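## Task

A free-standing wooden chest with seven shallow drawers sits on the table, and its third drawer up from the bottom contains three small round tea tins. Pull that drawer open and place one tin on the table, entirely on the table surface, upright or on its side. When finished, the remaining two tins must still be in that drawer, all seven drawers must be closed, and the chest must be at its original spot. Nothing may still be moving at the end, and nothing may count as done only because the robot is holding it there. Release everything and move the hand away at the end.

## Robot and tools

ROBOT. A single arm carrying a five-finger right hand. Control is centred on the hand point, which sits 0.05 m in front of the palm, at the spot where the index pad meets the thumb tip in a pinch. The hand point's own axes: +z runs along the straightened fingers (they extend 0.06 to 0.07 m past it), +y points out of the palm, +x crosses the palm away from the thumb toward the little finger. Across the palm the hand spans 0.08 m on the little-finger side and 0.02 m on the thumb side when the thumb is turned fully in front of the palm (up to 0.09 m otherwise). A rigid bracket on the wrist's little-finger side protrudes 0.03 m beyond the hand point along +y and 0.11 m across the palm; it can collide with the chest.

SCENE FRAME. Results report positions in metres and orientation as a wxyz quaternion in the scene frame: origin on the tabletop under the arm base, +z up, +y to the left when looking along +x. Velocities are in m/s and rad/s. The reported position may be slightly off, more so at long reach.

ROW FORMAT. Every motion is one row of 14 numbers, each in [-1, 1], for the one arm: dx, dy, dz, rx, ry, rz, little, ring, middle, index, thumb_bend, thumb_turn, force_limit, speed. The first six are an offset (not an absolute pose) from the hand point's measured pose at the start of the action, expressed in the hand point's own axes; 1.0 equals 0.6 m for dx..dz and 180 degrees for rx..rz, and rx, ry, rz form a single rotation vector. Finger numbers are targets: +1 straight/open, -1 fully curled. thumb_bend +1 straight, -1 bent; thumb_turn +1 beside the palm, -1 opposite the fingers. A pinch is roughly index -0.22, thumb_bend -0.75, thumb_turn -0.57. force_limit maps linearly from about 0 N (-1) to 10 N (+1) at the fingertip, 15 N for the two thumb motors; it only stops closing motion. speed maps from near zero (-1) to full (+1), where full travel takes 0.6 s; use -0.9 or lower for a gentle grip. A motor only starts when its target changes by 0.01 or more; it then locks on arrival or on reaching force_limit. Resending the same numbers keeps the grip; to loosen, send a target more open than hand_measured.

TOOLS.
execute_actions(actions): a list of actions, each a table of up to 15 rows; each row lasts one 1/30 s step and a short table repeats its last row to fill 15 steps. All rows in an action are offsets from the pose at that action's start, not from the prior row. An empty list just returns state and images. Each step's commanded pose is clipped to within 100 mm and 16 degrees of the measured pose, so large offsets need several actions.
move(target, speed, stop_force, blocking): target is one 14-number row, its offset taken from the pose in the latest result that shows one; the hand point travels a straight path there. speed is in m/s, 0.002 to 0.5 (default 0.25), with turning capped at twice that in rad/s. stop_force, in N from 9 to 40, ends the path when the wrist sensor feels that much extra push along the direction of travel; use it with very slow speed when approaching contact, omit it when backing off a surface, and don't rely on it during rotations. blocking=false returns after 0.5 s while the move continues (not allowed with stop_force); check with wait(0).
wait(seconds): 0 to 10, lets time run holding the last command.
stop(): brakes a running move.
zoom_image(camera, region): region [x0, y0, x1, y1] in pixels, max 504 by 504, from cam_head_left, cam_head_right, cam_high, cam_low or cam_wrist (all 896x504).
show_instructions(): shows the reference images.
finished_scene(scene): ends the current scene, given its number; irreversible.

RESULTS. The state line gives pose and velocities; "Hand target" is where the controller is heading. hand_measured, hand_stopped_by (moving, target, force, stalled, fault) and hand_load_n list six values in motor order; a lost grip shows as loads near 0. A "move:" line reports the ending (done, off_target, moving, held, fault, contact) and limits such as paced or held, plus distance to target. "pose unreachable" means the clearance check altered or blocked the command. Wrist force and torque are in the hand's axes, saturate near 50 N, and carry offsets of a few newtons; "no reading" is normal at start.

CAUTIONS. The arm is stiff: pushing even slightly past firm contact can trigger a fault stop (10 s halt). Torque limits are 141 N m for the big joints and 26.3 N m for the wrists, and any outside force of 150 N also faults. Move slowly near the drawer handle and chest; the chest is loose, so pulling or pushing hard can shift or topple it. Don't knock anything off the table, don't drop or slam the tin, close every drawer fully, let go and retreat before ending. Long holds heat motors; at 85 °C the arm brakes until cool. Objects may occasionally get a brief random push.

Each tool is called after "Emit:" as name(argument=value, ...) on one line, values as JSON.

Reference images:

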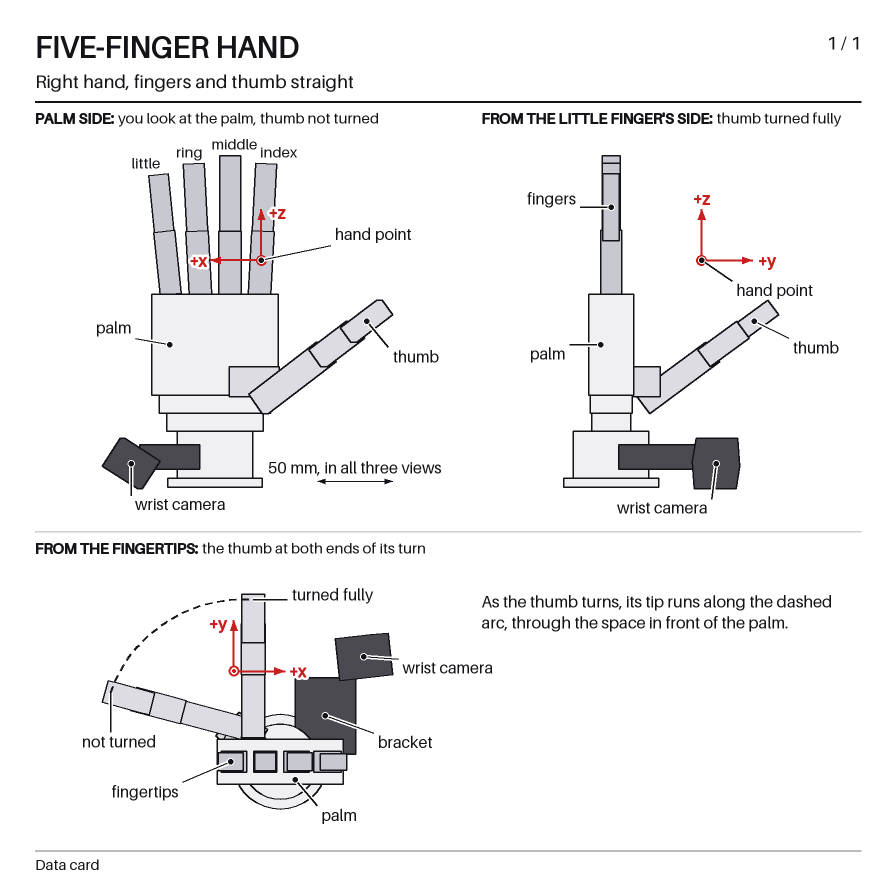

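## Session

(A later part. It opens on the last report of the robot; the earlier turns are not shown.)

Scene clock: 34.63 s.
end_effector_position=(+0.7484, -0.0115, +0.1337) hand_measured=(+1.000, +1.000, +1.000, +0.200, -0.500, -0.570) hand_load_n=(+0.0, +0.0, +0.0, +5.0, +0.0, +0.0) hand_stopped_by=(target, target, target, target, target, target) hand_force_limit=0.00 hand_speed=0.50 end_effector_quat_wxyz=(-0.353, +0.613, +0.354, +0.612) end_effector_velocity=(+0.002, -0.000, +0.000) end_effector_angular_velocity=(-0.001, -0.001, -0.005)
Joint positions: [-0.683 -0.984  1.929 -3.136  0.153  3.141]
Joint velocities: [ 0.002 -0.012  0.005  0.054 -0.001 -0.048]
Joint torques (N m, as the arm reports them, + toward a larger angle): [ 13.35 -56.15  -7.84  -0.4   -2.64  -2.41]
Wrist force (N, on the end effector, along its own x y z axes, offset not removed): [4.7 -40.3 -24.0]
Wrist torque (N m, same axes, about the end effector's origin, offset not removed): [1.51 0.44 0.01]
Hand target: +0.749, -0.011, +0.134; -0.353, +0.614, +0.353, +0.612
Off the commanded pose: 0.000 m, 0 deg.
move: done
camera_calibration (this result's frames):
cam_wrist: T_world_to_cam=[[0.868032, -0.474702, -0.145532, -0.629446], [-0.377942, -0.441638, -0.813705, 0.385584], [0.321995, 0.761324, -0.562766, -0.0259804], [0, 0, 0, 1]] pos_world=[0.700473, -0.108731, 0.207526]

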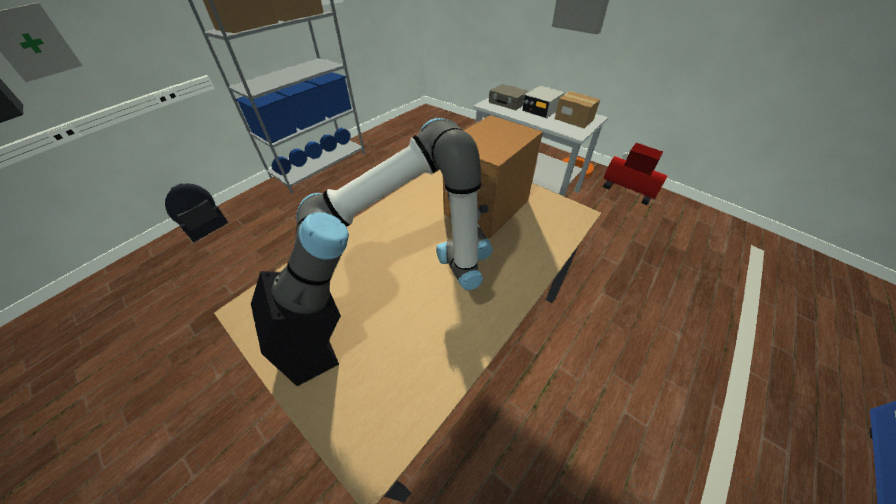

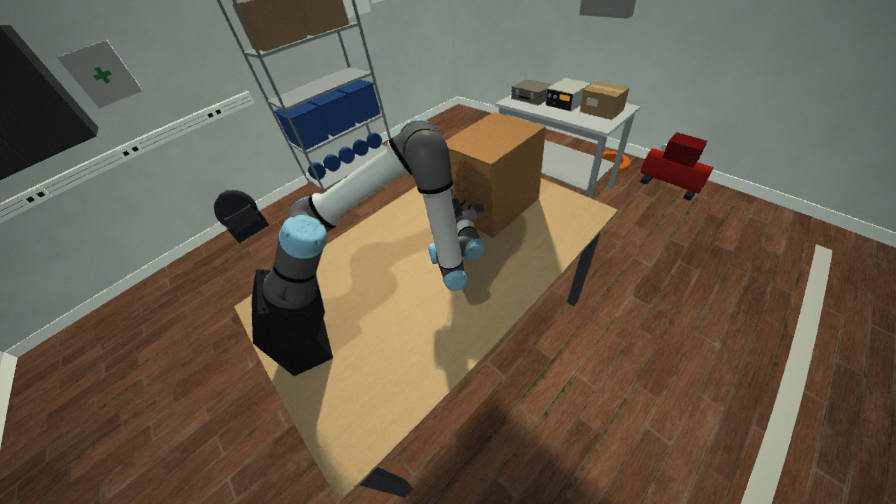

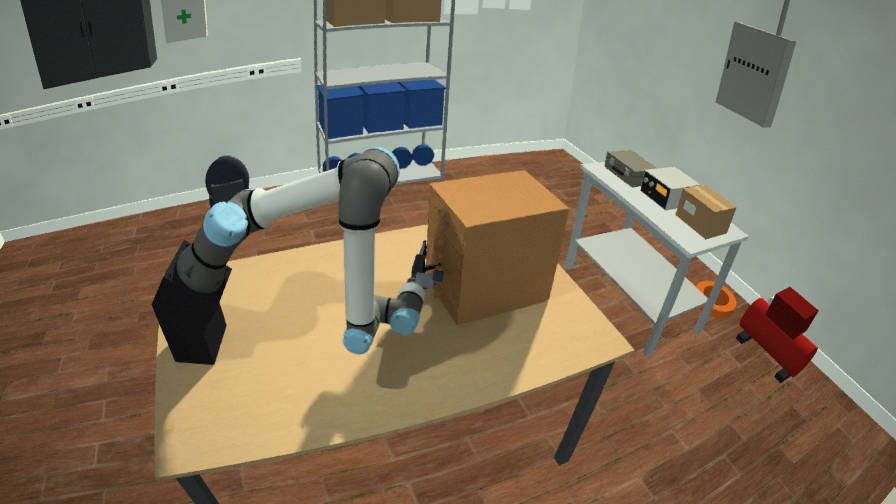

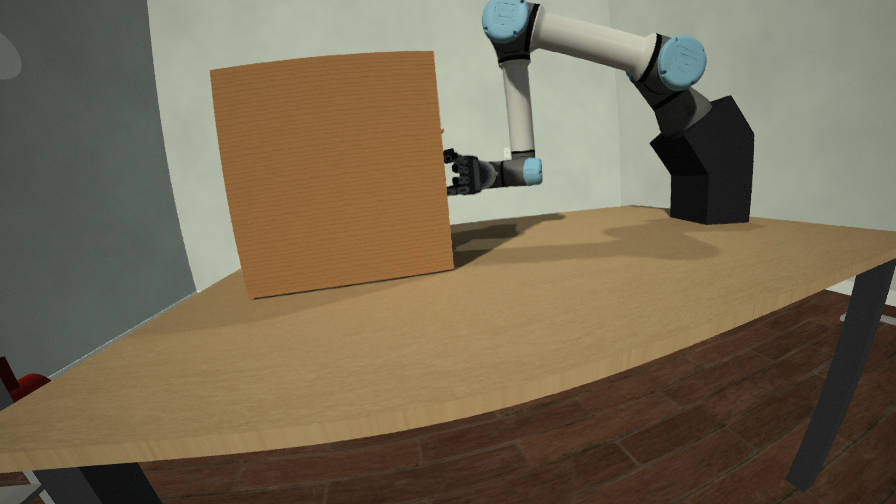

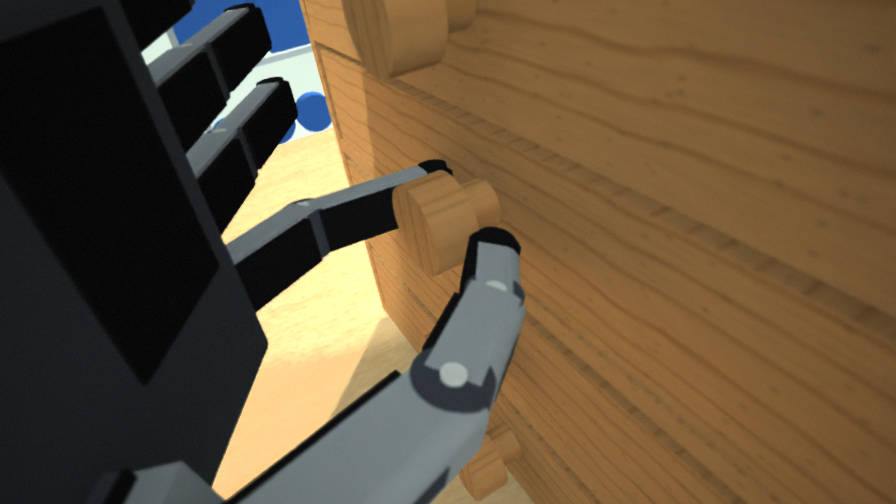

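Emit:
move(target=[0,-0.009,-0.008,0,0,0,1,1,1,0.2,-0.5,-0.57,0,0.5], speed=0.02)

Emit:
execute_actions(actions=[[[0,0,0,0,0,0,1,1,1,-0.3,-0.5,-0.57,0.0,-0.7]],[[0,0,0,0,0,0,1,1,1,-0.3,-0.5,-0.57,0.0,-0.7]]])

Scene clock: 37.00 s.
end_effector_position=(+0.7416, -0.0128, +0.1337) hand_measured=(+1.000, +1.000, +1.000, +0.200, -0.500, -0.570) hand_load_n=(+0.0, +0.0, +0.0, +0.0, +0.0, +0.0) hand_stopped_by=(target, target, target, target, target, target) hand_force_limit=0.00 hand_speed=0.50 end_effector_quat_wxyz=(-0.353, +0.614, +0.353, +0.612) end_effector_velocity=(-0.003, -0.000, -0.001) end_effector_angular_velocity=(+0.001, +0.002, +0.003)
Joint positions: [-0.691 -0.974  1.939 -3.192  0.157  3.178]
Joint velocities: [-0.004  0.01  -0.001 -0.047  0.002  0.039]
Joint torques (N m, as the arm reports them, + toward a larger angle): [ -7.06 -33.38  -7.99  -3.9    4.47   1.3 ]
Wrist force (N, on the end effector, along its own x y z axes, offset not removed): [-2.5 1.0 1.5]
Wrist torque (N m, same axes, about the end effector's origin, offset not removed): [0.06 0.35 0.02]
Hand target: +0.741, -0.013, +0.134; -0.353, +0.614, +0.353, +0.612
Off the commanded pose: 0.000 m, 0 deg.
move: done
camera_calibration (this result's frames):
cam_wrist: T_world_to_cam=[[0.867575, -0.475498, -0.145656, -0.623796], [-0.378442, -0.441239, -0.813689, 0.382781], [0.322638, 0.761058, -0.562756, -0.0232573], [0, 0, 0, 1]] pos_world=[0.693554, -0.110016, 0.207517]

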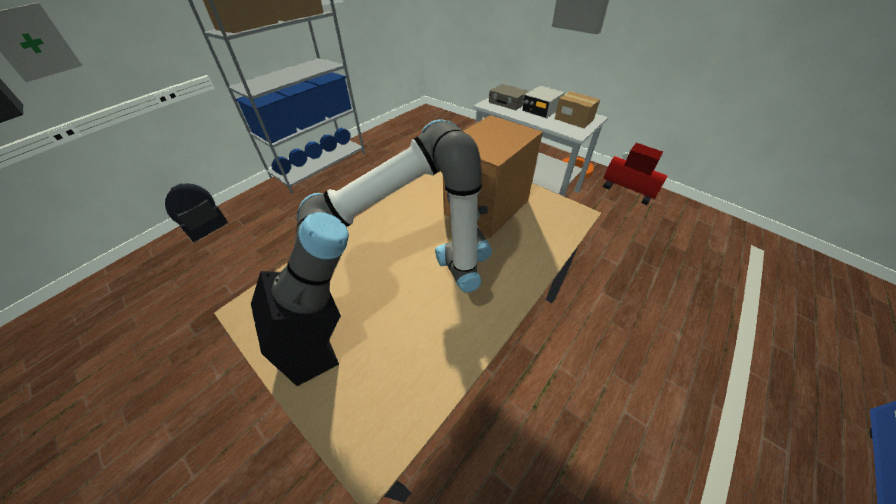

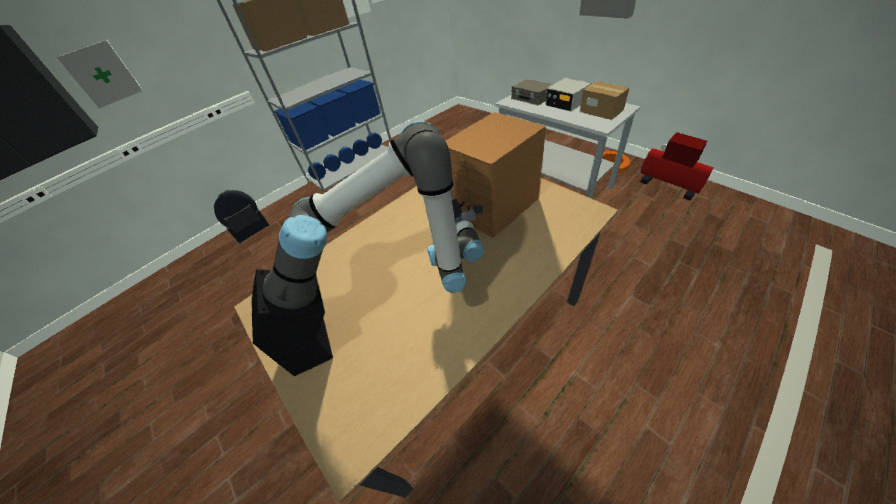

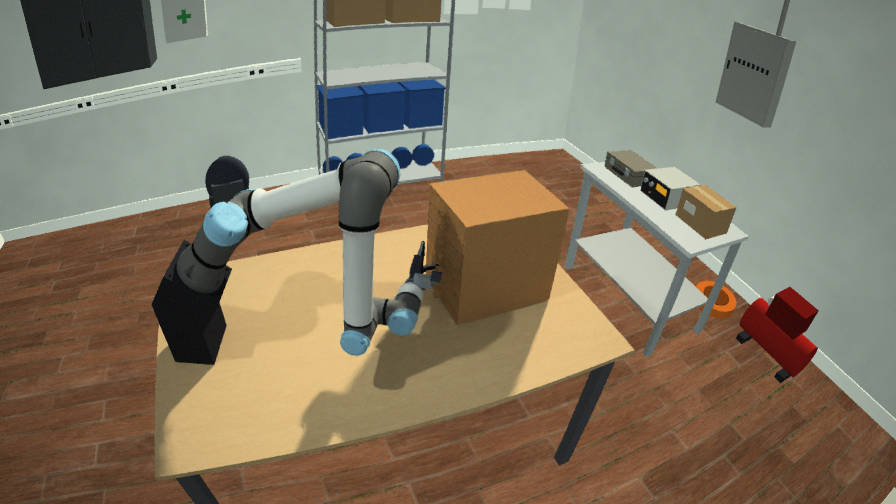

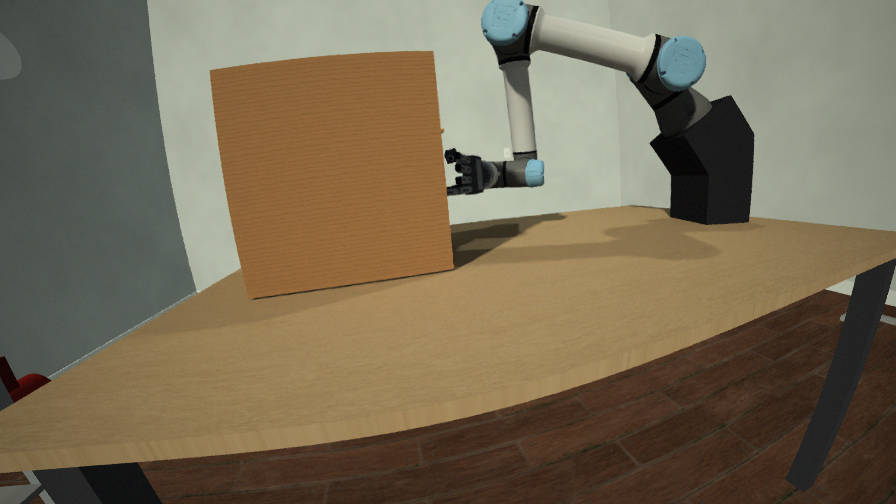

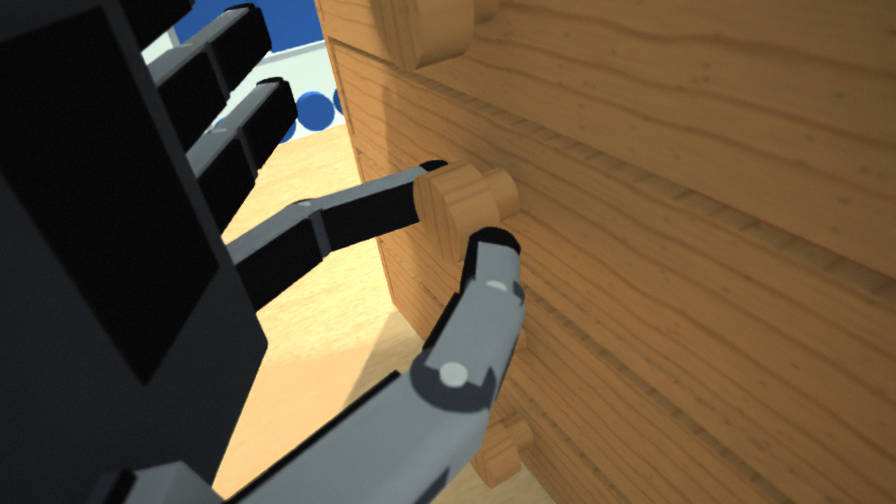

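Scene clock: 38.00 s.
end_effector_position=(+0.7416, -0.0129, +0.1337) hand_measured=(+1.000, +1.000, +1.000, +0.136, -0.500, -0.570) hand_load_n=(+0.0, +0.0, +0.0, +5.5, +0.0, +0.0) hand_stopped_by=(target, target, target, force, target, target) hand_force_limit=0.00 hand_speed=-0.70 end_effector_quat_wxyz=(-0.353, +0.614, +0.353, +0.612) end_effector_velocity=(-0.000, -0.000, -0.000) end_effector_angular_velocity=(+0.001, +0.001, -0.001)
Joint positions: [-0.691 -0.974  1.939 -3.193  0.158  3.178]
Joint velocities: [-0.001  0.     0.001  0.     0.001 -0.   ]
Joint torques (N m, as the arm reports them, + toward a larger angle): [  9.83 -47.03   4.4   -2.7   -0.54  -0.69]
Wrist force (N, on the end effector, along its own x y z axes, offset not removed): [-3.2 -5.1 4.2]
Wrist torque (N m, same axes, about the end effector's origin, offset not removed): [0.12 0.23 -0.09]
Hand target: +0.742, -0.013, +0.134; -0.353, +0.614, +0.353, +0.612
Off the commanded pose: 0.000 m, 0 deg.
camera_calibration (this result's frames):
cam_wrist: T_world_to_cam=[[0.867536, -0.47558, -0.145618, -0.623841], [-0.378452, -0.441212, -0.813699, 0.382722], [0.322731, 0.761023, -0.562751, -0.0232551], [0, 0, 0, 1]] pos_world=[0.693552, -0.110127, 0.207491]

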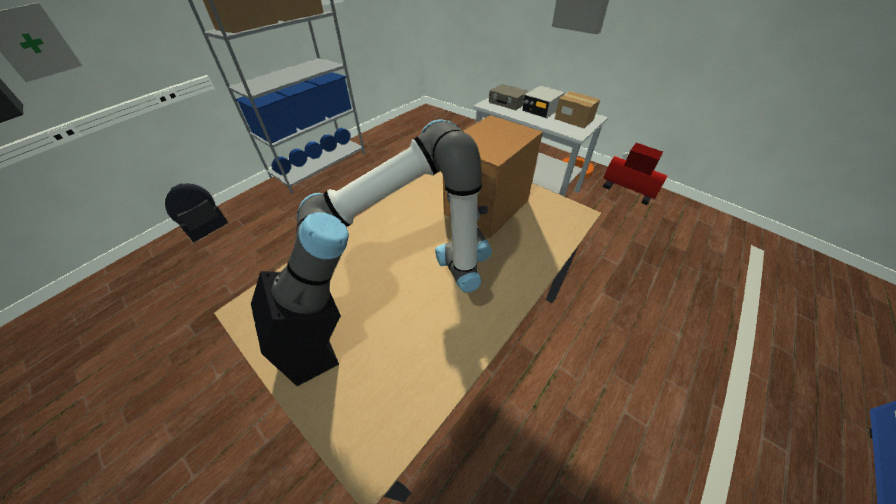

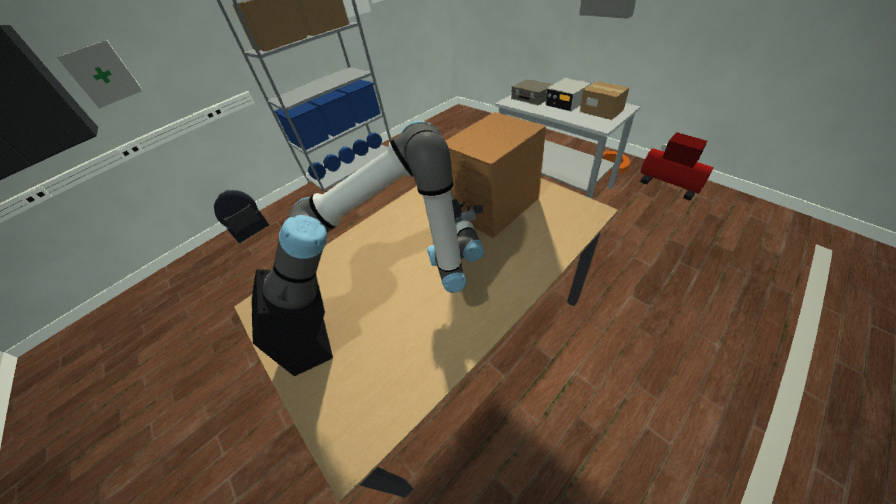

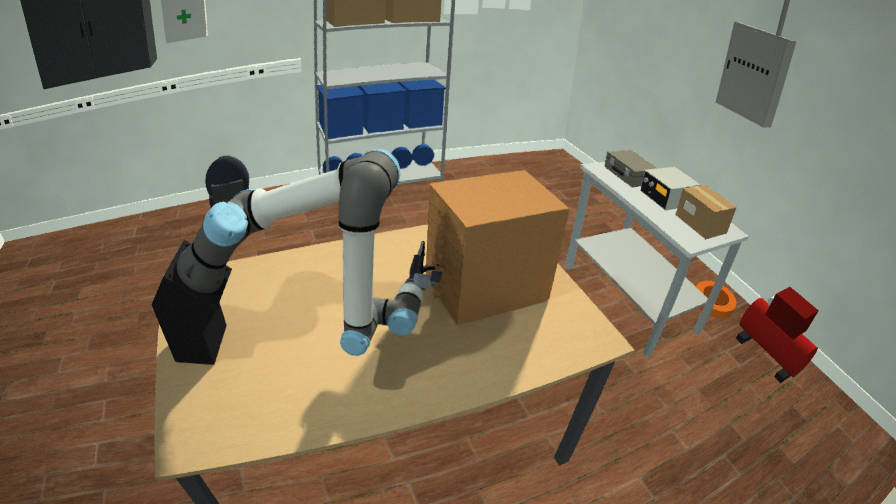

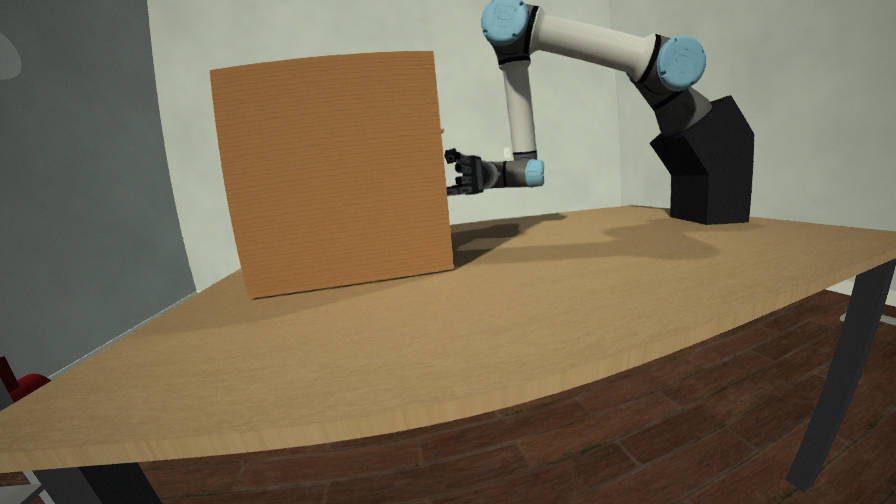

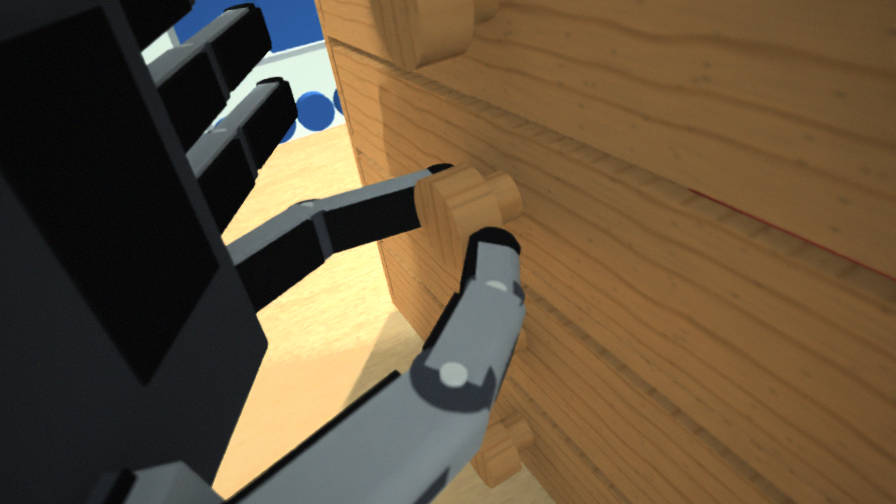

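Emit:
move(target=[0,0,0.008,-0.09,0,0,1,1,1,0.35,-0.5,-0.57,0,0.5], speed=0.03)

Scene clock: 44.93 s.
end_effector_position=(+0.7440, -0.0087, +0.1339) hand_measured=(+1.000, +1.000, +1.000, +0.352, -0.500, -0.570) hand_load_n=(+0.0, +0.0, +0.0, +9.5, +0.0, +0.0) hand_stopped_by=(target, target, target, target, target, target) hand_force_limit=0.00 hand_speed=0.50 end_effector_quat_wxyz=(-0.264, +0.657, +0.264, +0.655) end_effector_velocity=(+0.001, +0.000, +0.000) end_effector_angular_velocity=(-0.002, +0.001, -0.018)
Joint positions: [-0.629 -1.223  2.049 -1.8    0.346  1.938]
Joint velocities: [ 0.006 -0.005 -0.     0.045  0.02  -0.04 ]
Joint torques (N m, as the arm reports them, + toward a larger angle): [ 10.09 -49.18 -13.8   -1.84  11.58  -2.15]
Wrist force (N, on the end effector, along its own x y z axes, offset not removed): [11.6 -32.6 -24.8]
Wrist torque (N m, same axes, about the end effector's origin, offset not removed): [2.32 0.97 0.27]
Hand target: +0.744, -0.009, +0.134; -0.263, +0.657, +0.264, +0.655
Off the commanded pose: 0.000 m, 0 deg.
move: done
camera_calibration (this result's frames):
cam_wrist: T_world_to_cam=[[0.702841, -0.69639, -0.145104, -0.503275], [-0.484773, -0.319622, -0.814148, 0.465913], [0.520586, 0.642559, -0.562235, -0.175453], [0, 0, 0, 1]] pos_world=[0.670922, -0.0888207, 0.207649]

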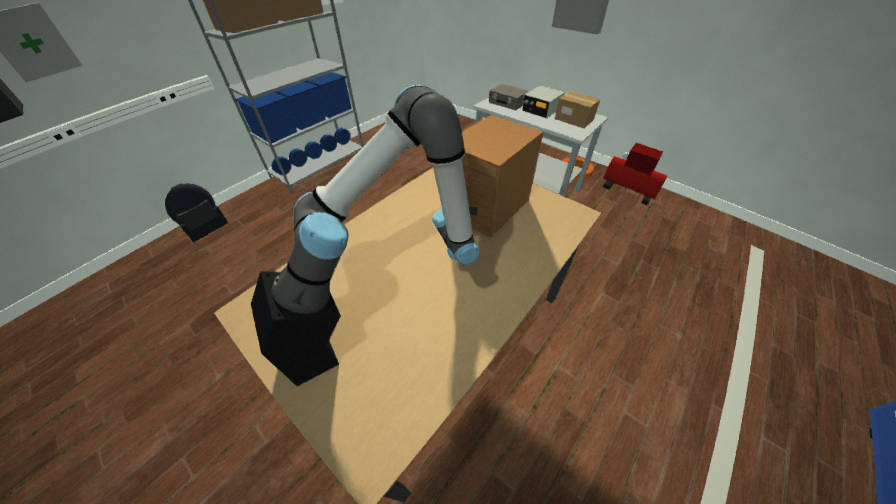

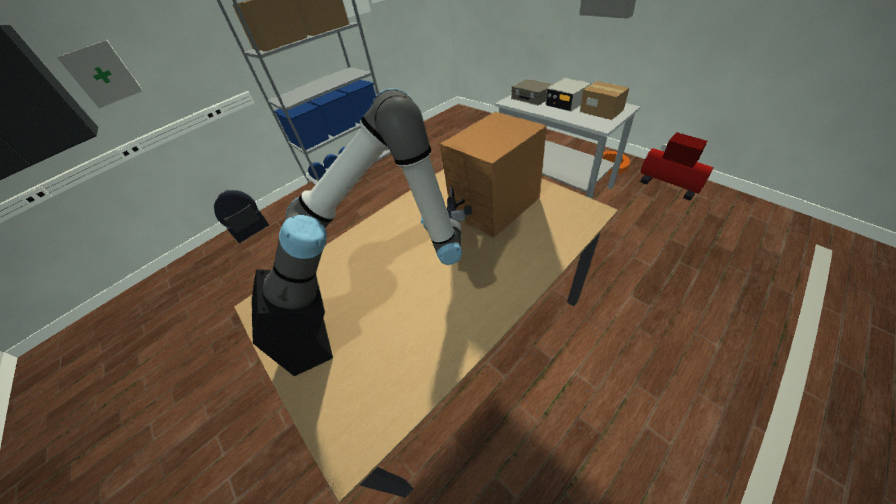

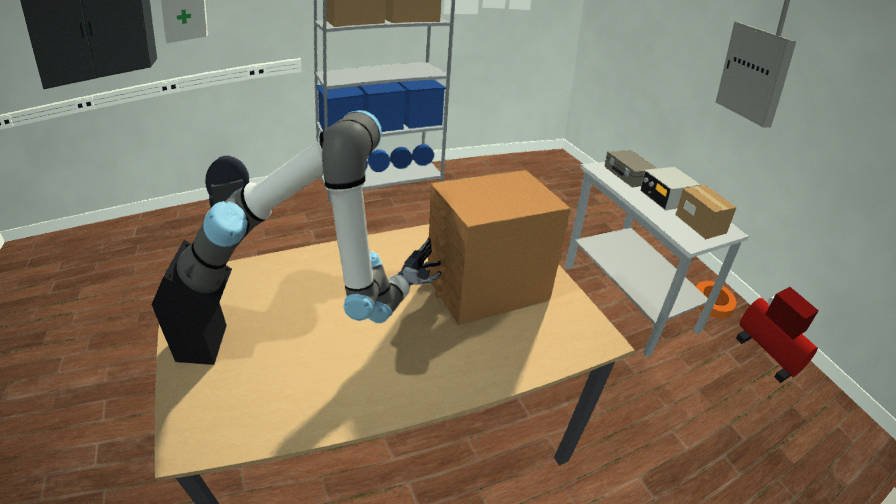

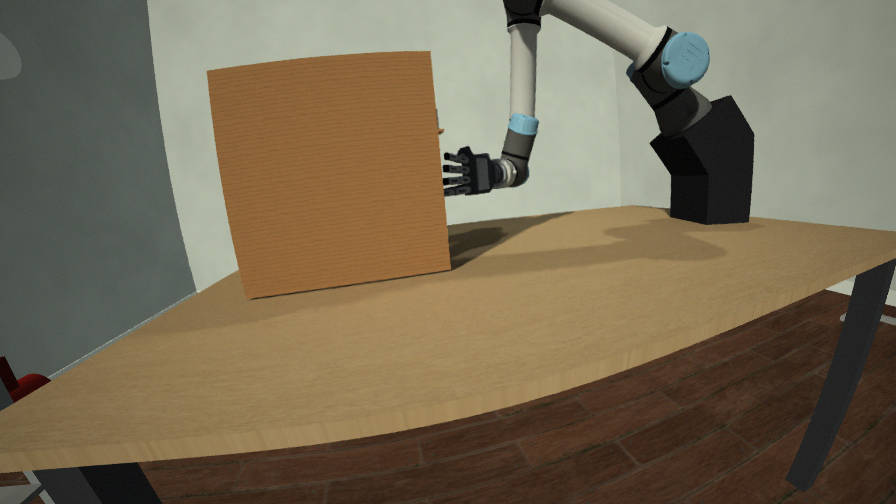

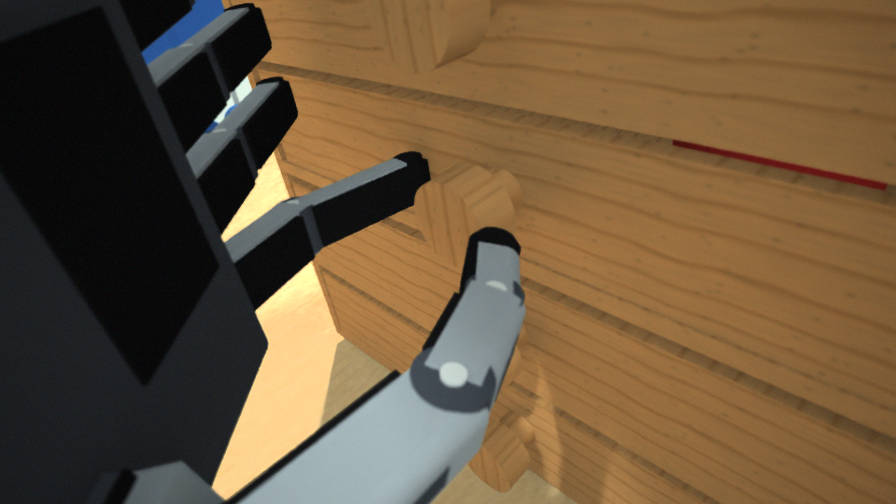

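Emit:
move(target=[0,-0.008,-0.008,0,0,0,1,1,1,0.35,-0.5,-0.57,0,0.5], speed=0.02)

Emit:
execute_actions(actions=[[[0,0,0,0,0,0,1,1,1,-0.3,-0.5,-0.57,0.0,-0.7]],[[0,0,0,0,0,0,1,1,1,-0.3,-0.5,-0.57,0.0,-0.7]]])

Scene clock: 46.90 s.
end_effector_position=(+0.7376, -0.0085, +0.1340) hand_measured=(+1.000, +1.000, +1.000, +0.350, -0.500, -0.570) hand_load_n=(+0.0, +0.0, +0.0, +0.0, +0.0, +0.0) hand_stopped_by=(target, target, target, target, target, target) hand_force_limit=0.00 hand_speed=0.50 end_effector_quat_wxyz=(-0.264, +0.657, +0.264, +0.655) end_effector_velocity=(-0.003, -0.001, +0.000) end_effector_angular_velocity=(+0.001, -0.001, +0.000)
Joint positions: [-0.635 -1.225  2.069 -1.831  0.343  1.951]
Joint velocities: [-0.004 -0.     0.01  -0.022 -0.002  0.013]
Joint torques (N m, as the arm reports them, + toward a larger angle): [ -5.59 -40.55   7.19  -2.58  -2.68   1.4 ]
Wrist force (N, on the end effector, along its own x y z axes, offset not removed): [-3.3 1.9 1.8]
Wrist torque (N m, same axes, about the end effector's origin, offset not removed): [0.24 0.41 -0.07]
Hand target: +0.737, -0.009, +0.134; -0.264, +0.657, +0.264, +0.655
Off the commanded pose: 0.000 m, 0 deg.
move: done
camera_calibration (this result's frames):
cam_wrist: T_world_to_cam=[[0.702688, -0.696565, -0.145007, -0.498568], [-0.484901, -0.319701, -0.81404, 0.462974], [0.520674, 0.64233, -0.562416, -0.172217], [0, 0, 0, 1]] pos_world=[0.664503, -0.0886517, 0.207727]

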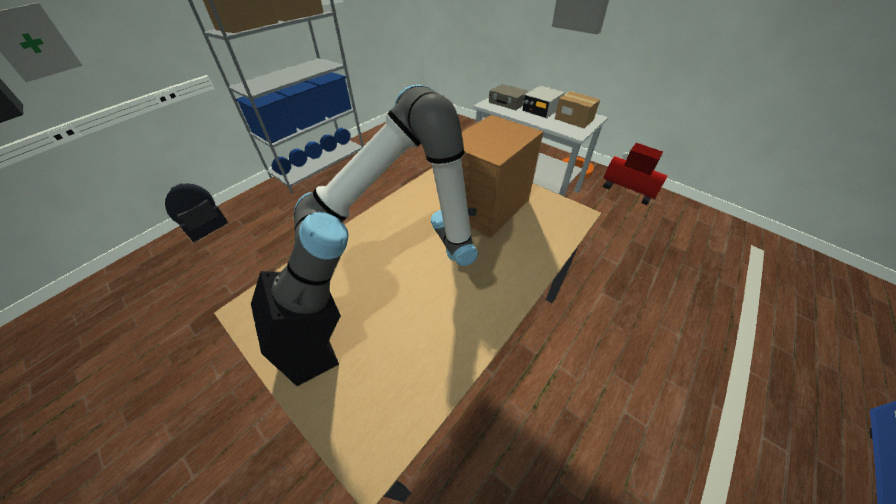

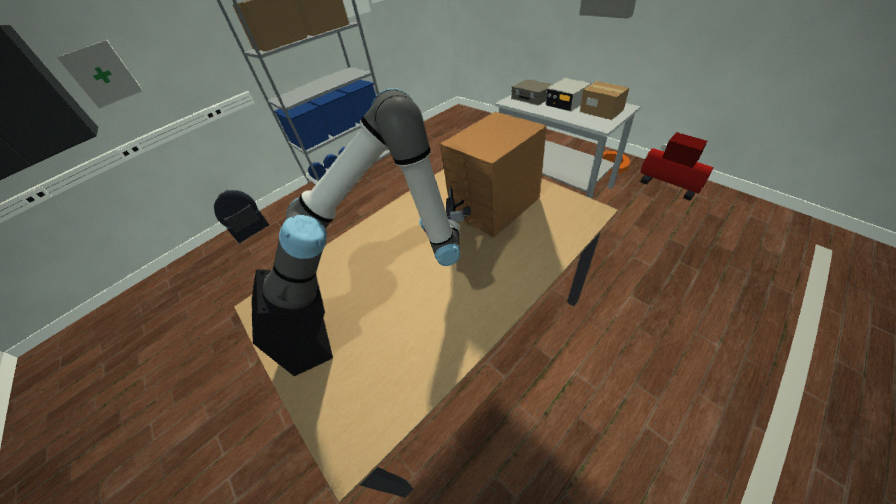

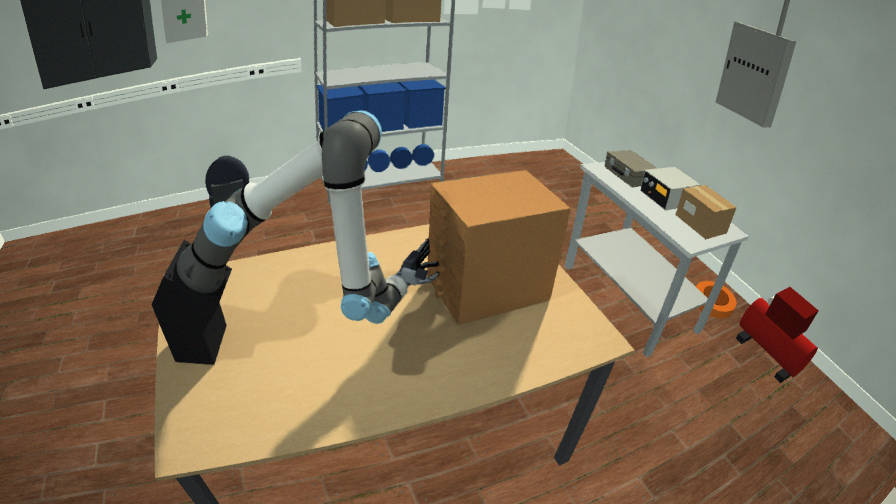

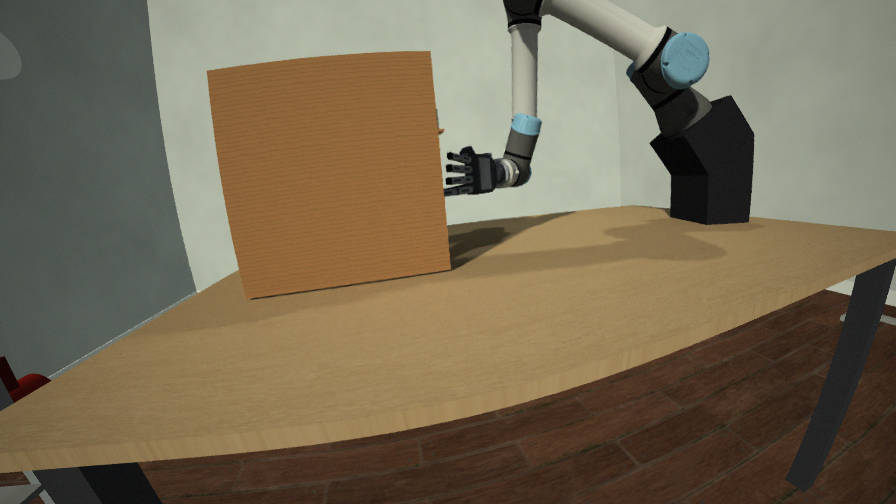

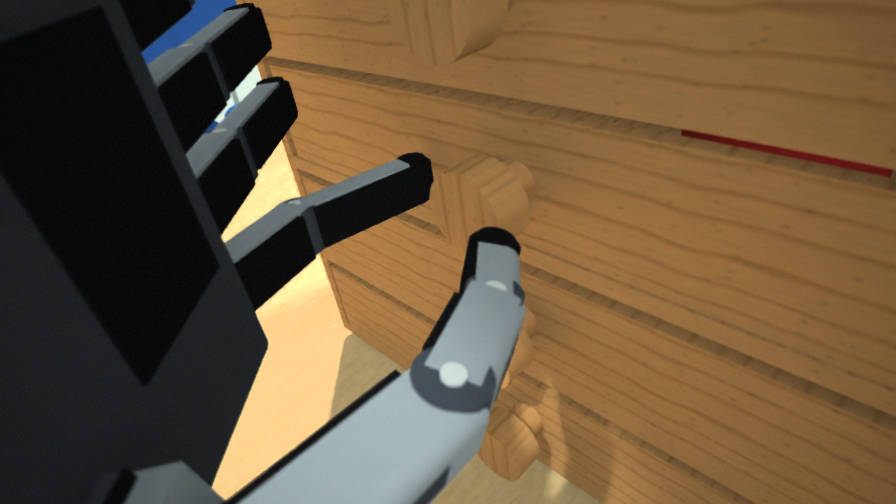

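Scene clock: 47.90 s.
end_effector_position=(+0.7375, -0.0086, +0.1339) hand_measured=(+1.000, +1.000, +1.000, +0.122, -0.500, -0.570) hand_load_n=(+0.0, +0.0, +0.0, +8.0, +0.0, +0.0) hand_stopped_by=(target, target, target, force, target, target) hand_force_limit=0.00 hand_speed=-0.70 end_effector_quat_wxyz=(-0.264, +0.657, +0.264, +0.655) end_effector_velocity=(+0.000, +0.000, +0.000) end_effector_angular_velocity=(-0.001, -0.001, +0.001)
Joint positions: [-0.635 -1.225  2.069 -1.831  0.343  1.951]
Joint velocities: [ 0.     0.    -0.    -0.001 -0.    -0.   ]
Joint torques (N m, as the arm reports them, + toward a larger angle): [  9.62 -41.78 -10.27  -2.01   3.19  -2.01]
Wrist force (N, on the end effector, along its own x y z axes, offset not removed): [-3.0 -4.8 6.0]
Wrist torque (N m, same axes, about the end effector's origin, offset not removed): [0.35 0.31 0.04]
Hand target: +0.738, -0.009, +0.134; -0.264, +0.657, +0.264, +0.655
Off the commanded pose: 0.000 m, 0 deg.
camera_calibration (this result's frames):
cam_wrist: T_world_to_cam=[[0.70267, -0.696579, -0.145024, -0.49858], [-0.484979, -0.319756, -0.813973, 0.46296], [0.520624, 0.642288, -0.562509, -0.172131], [0, 0, 0, 1]] pos_world=[0.664479, -0.0887092, 0.207705]

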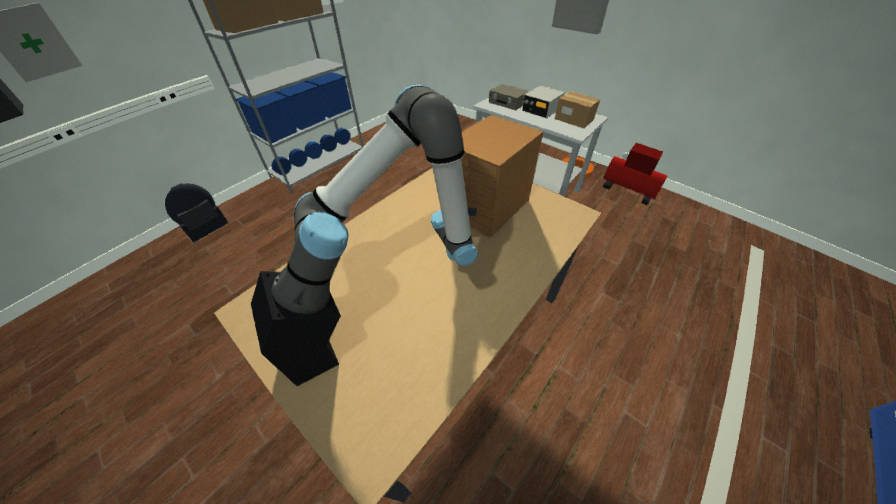

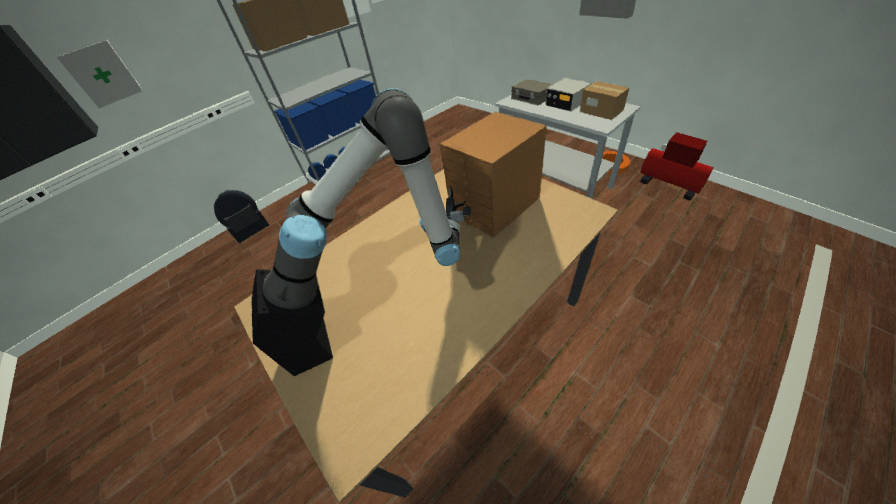

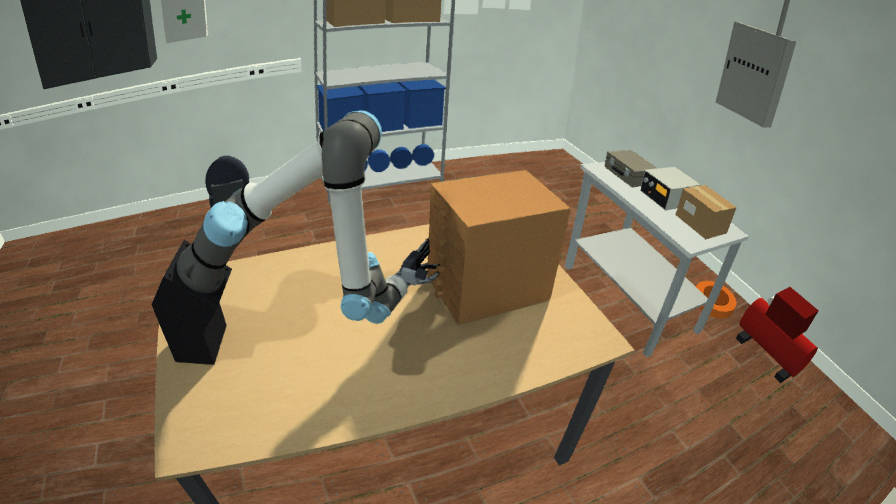

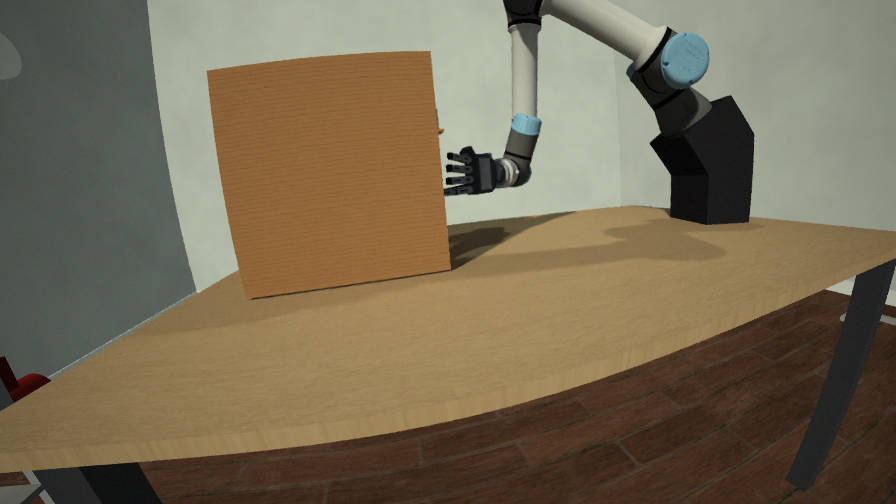

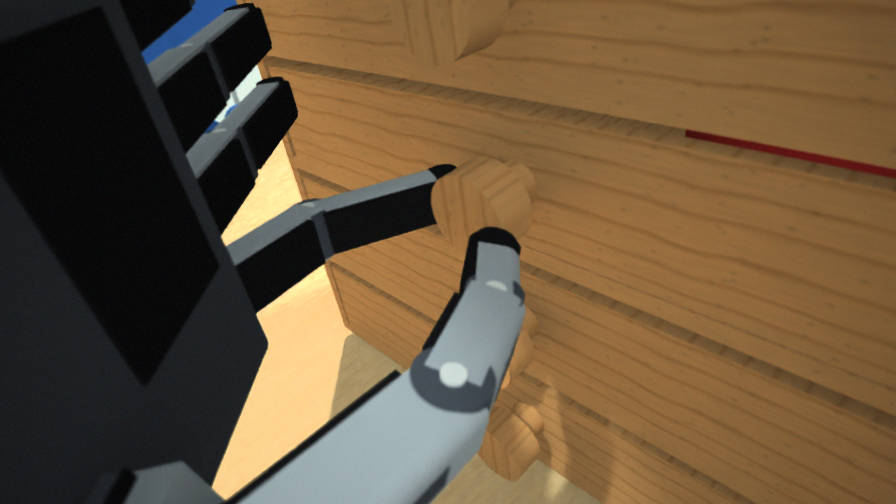

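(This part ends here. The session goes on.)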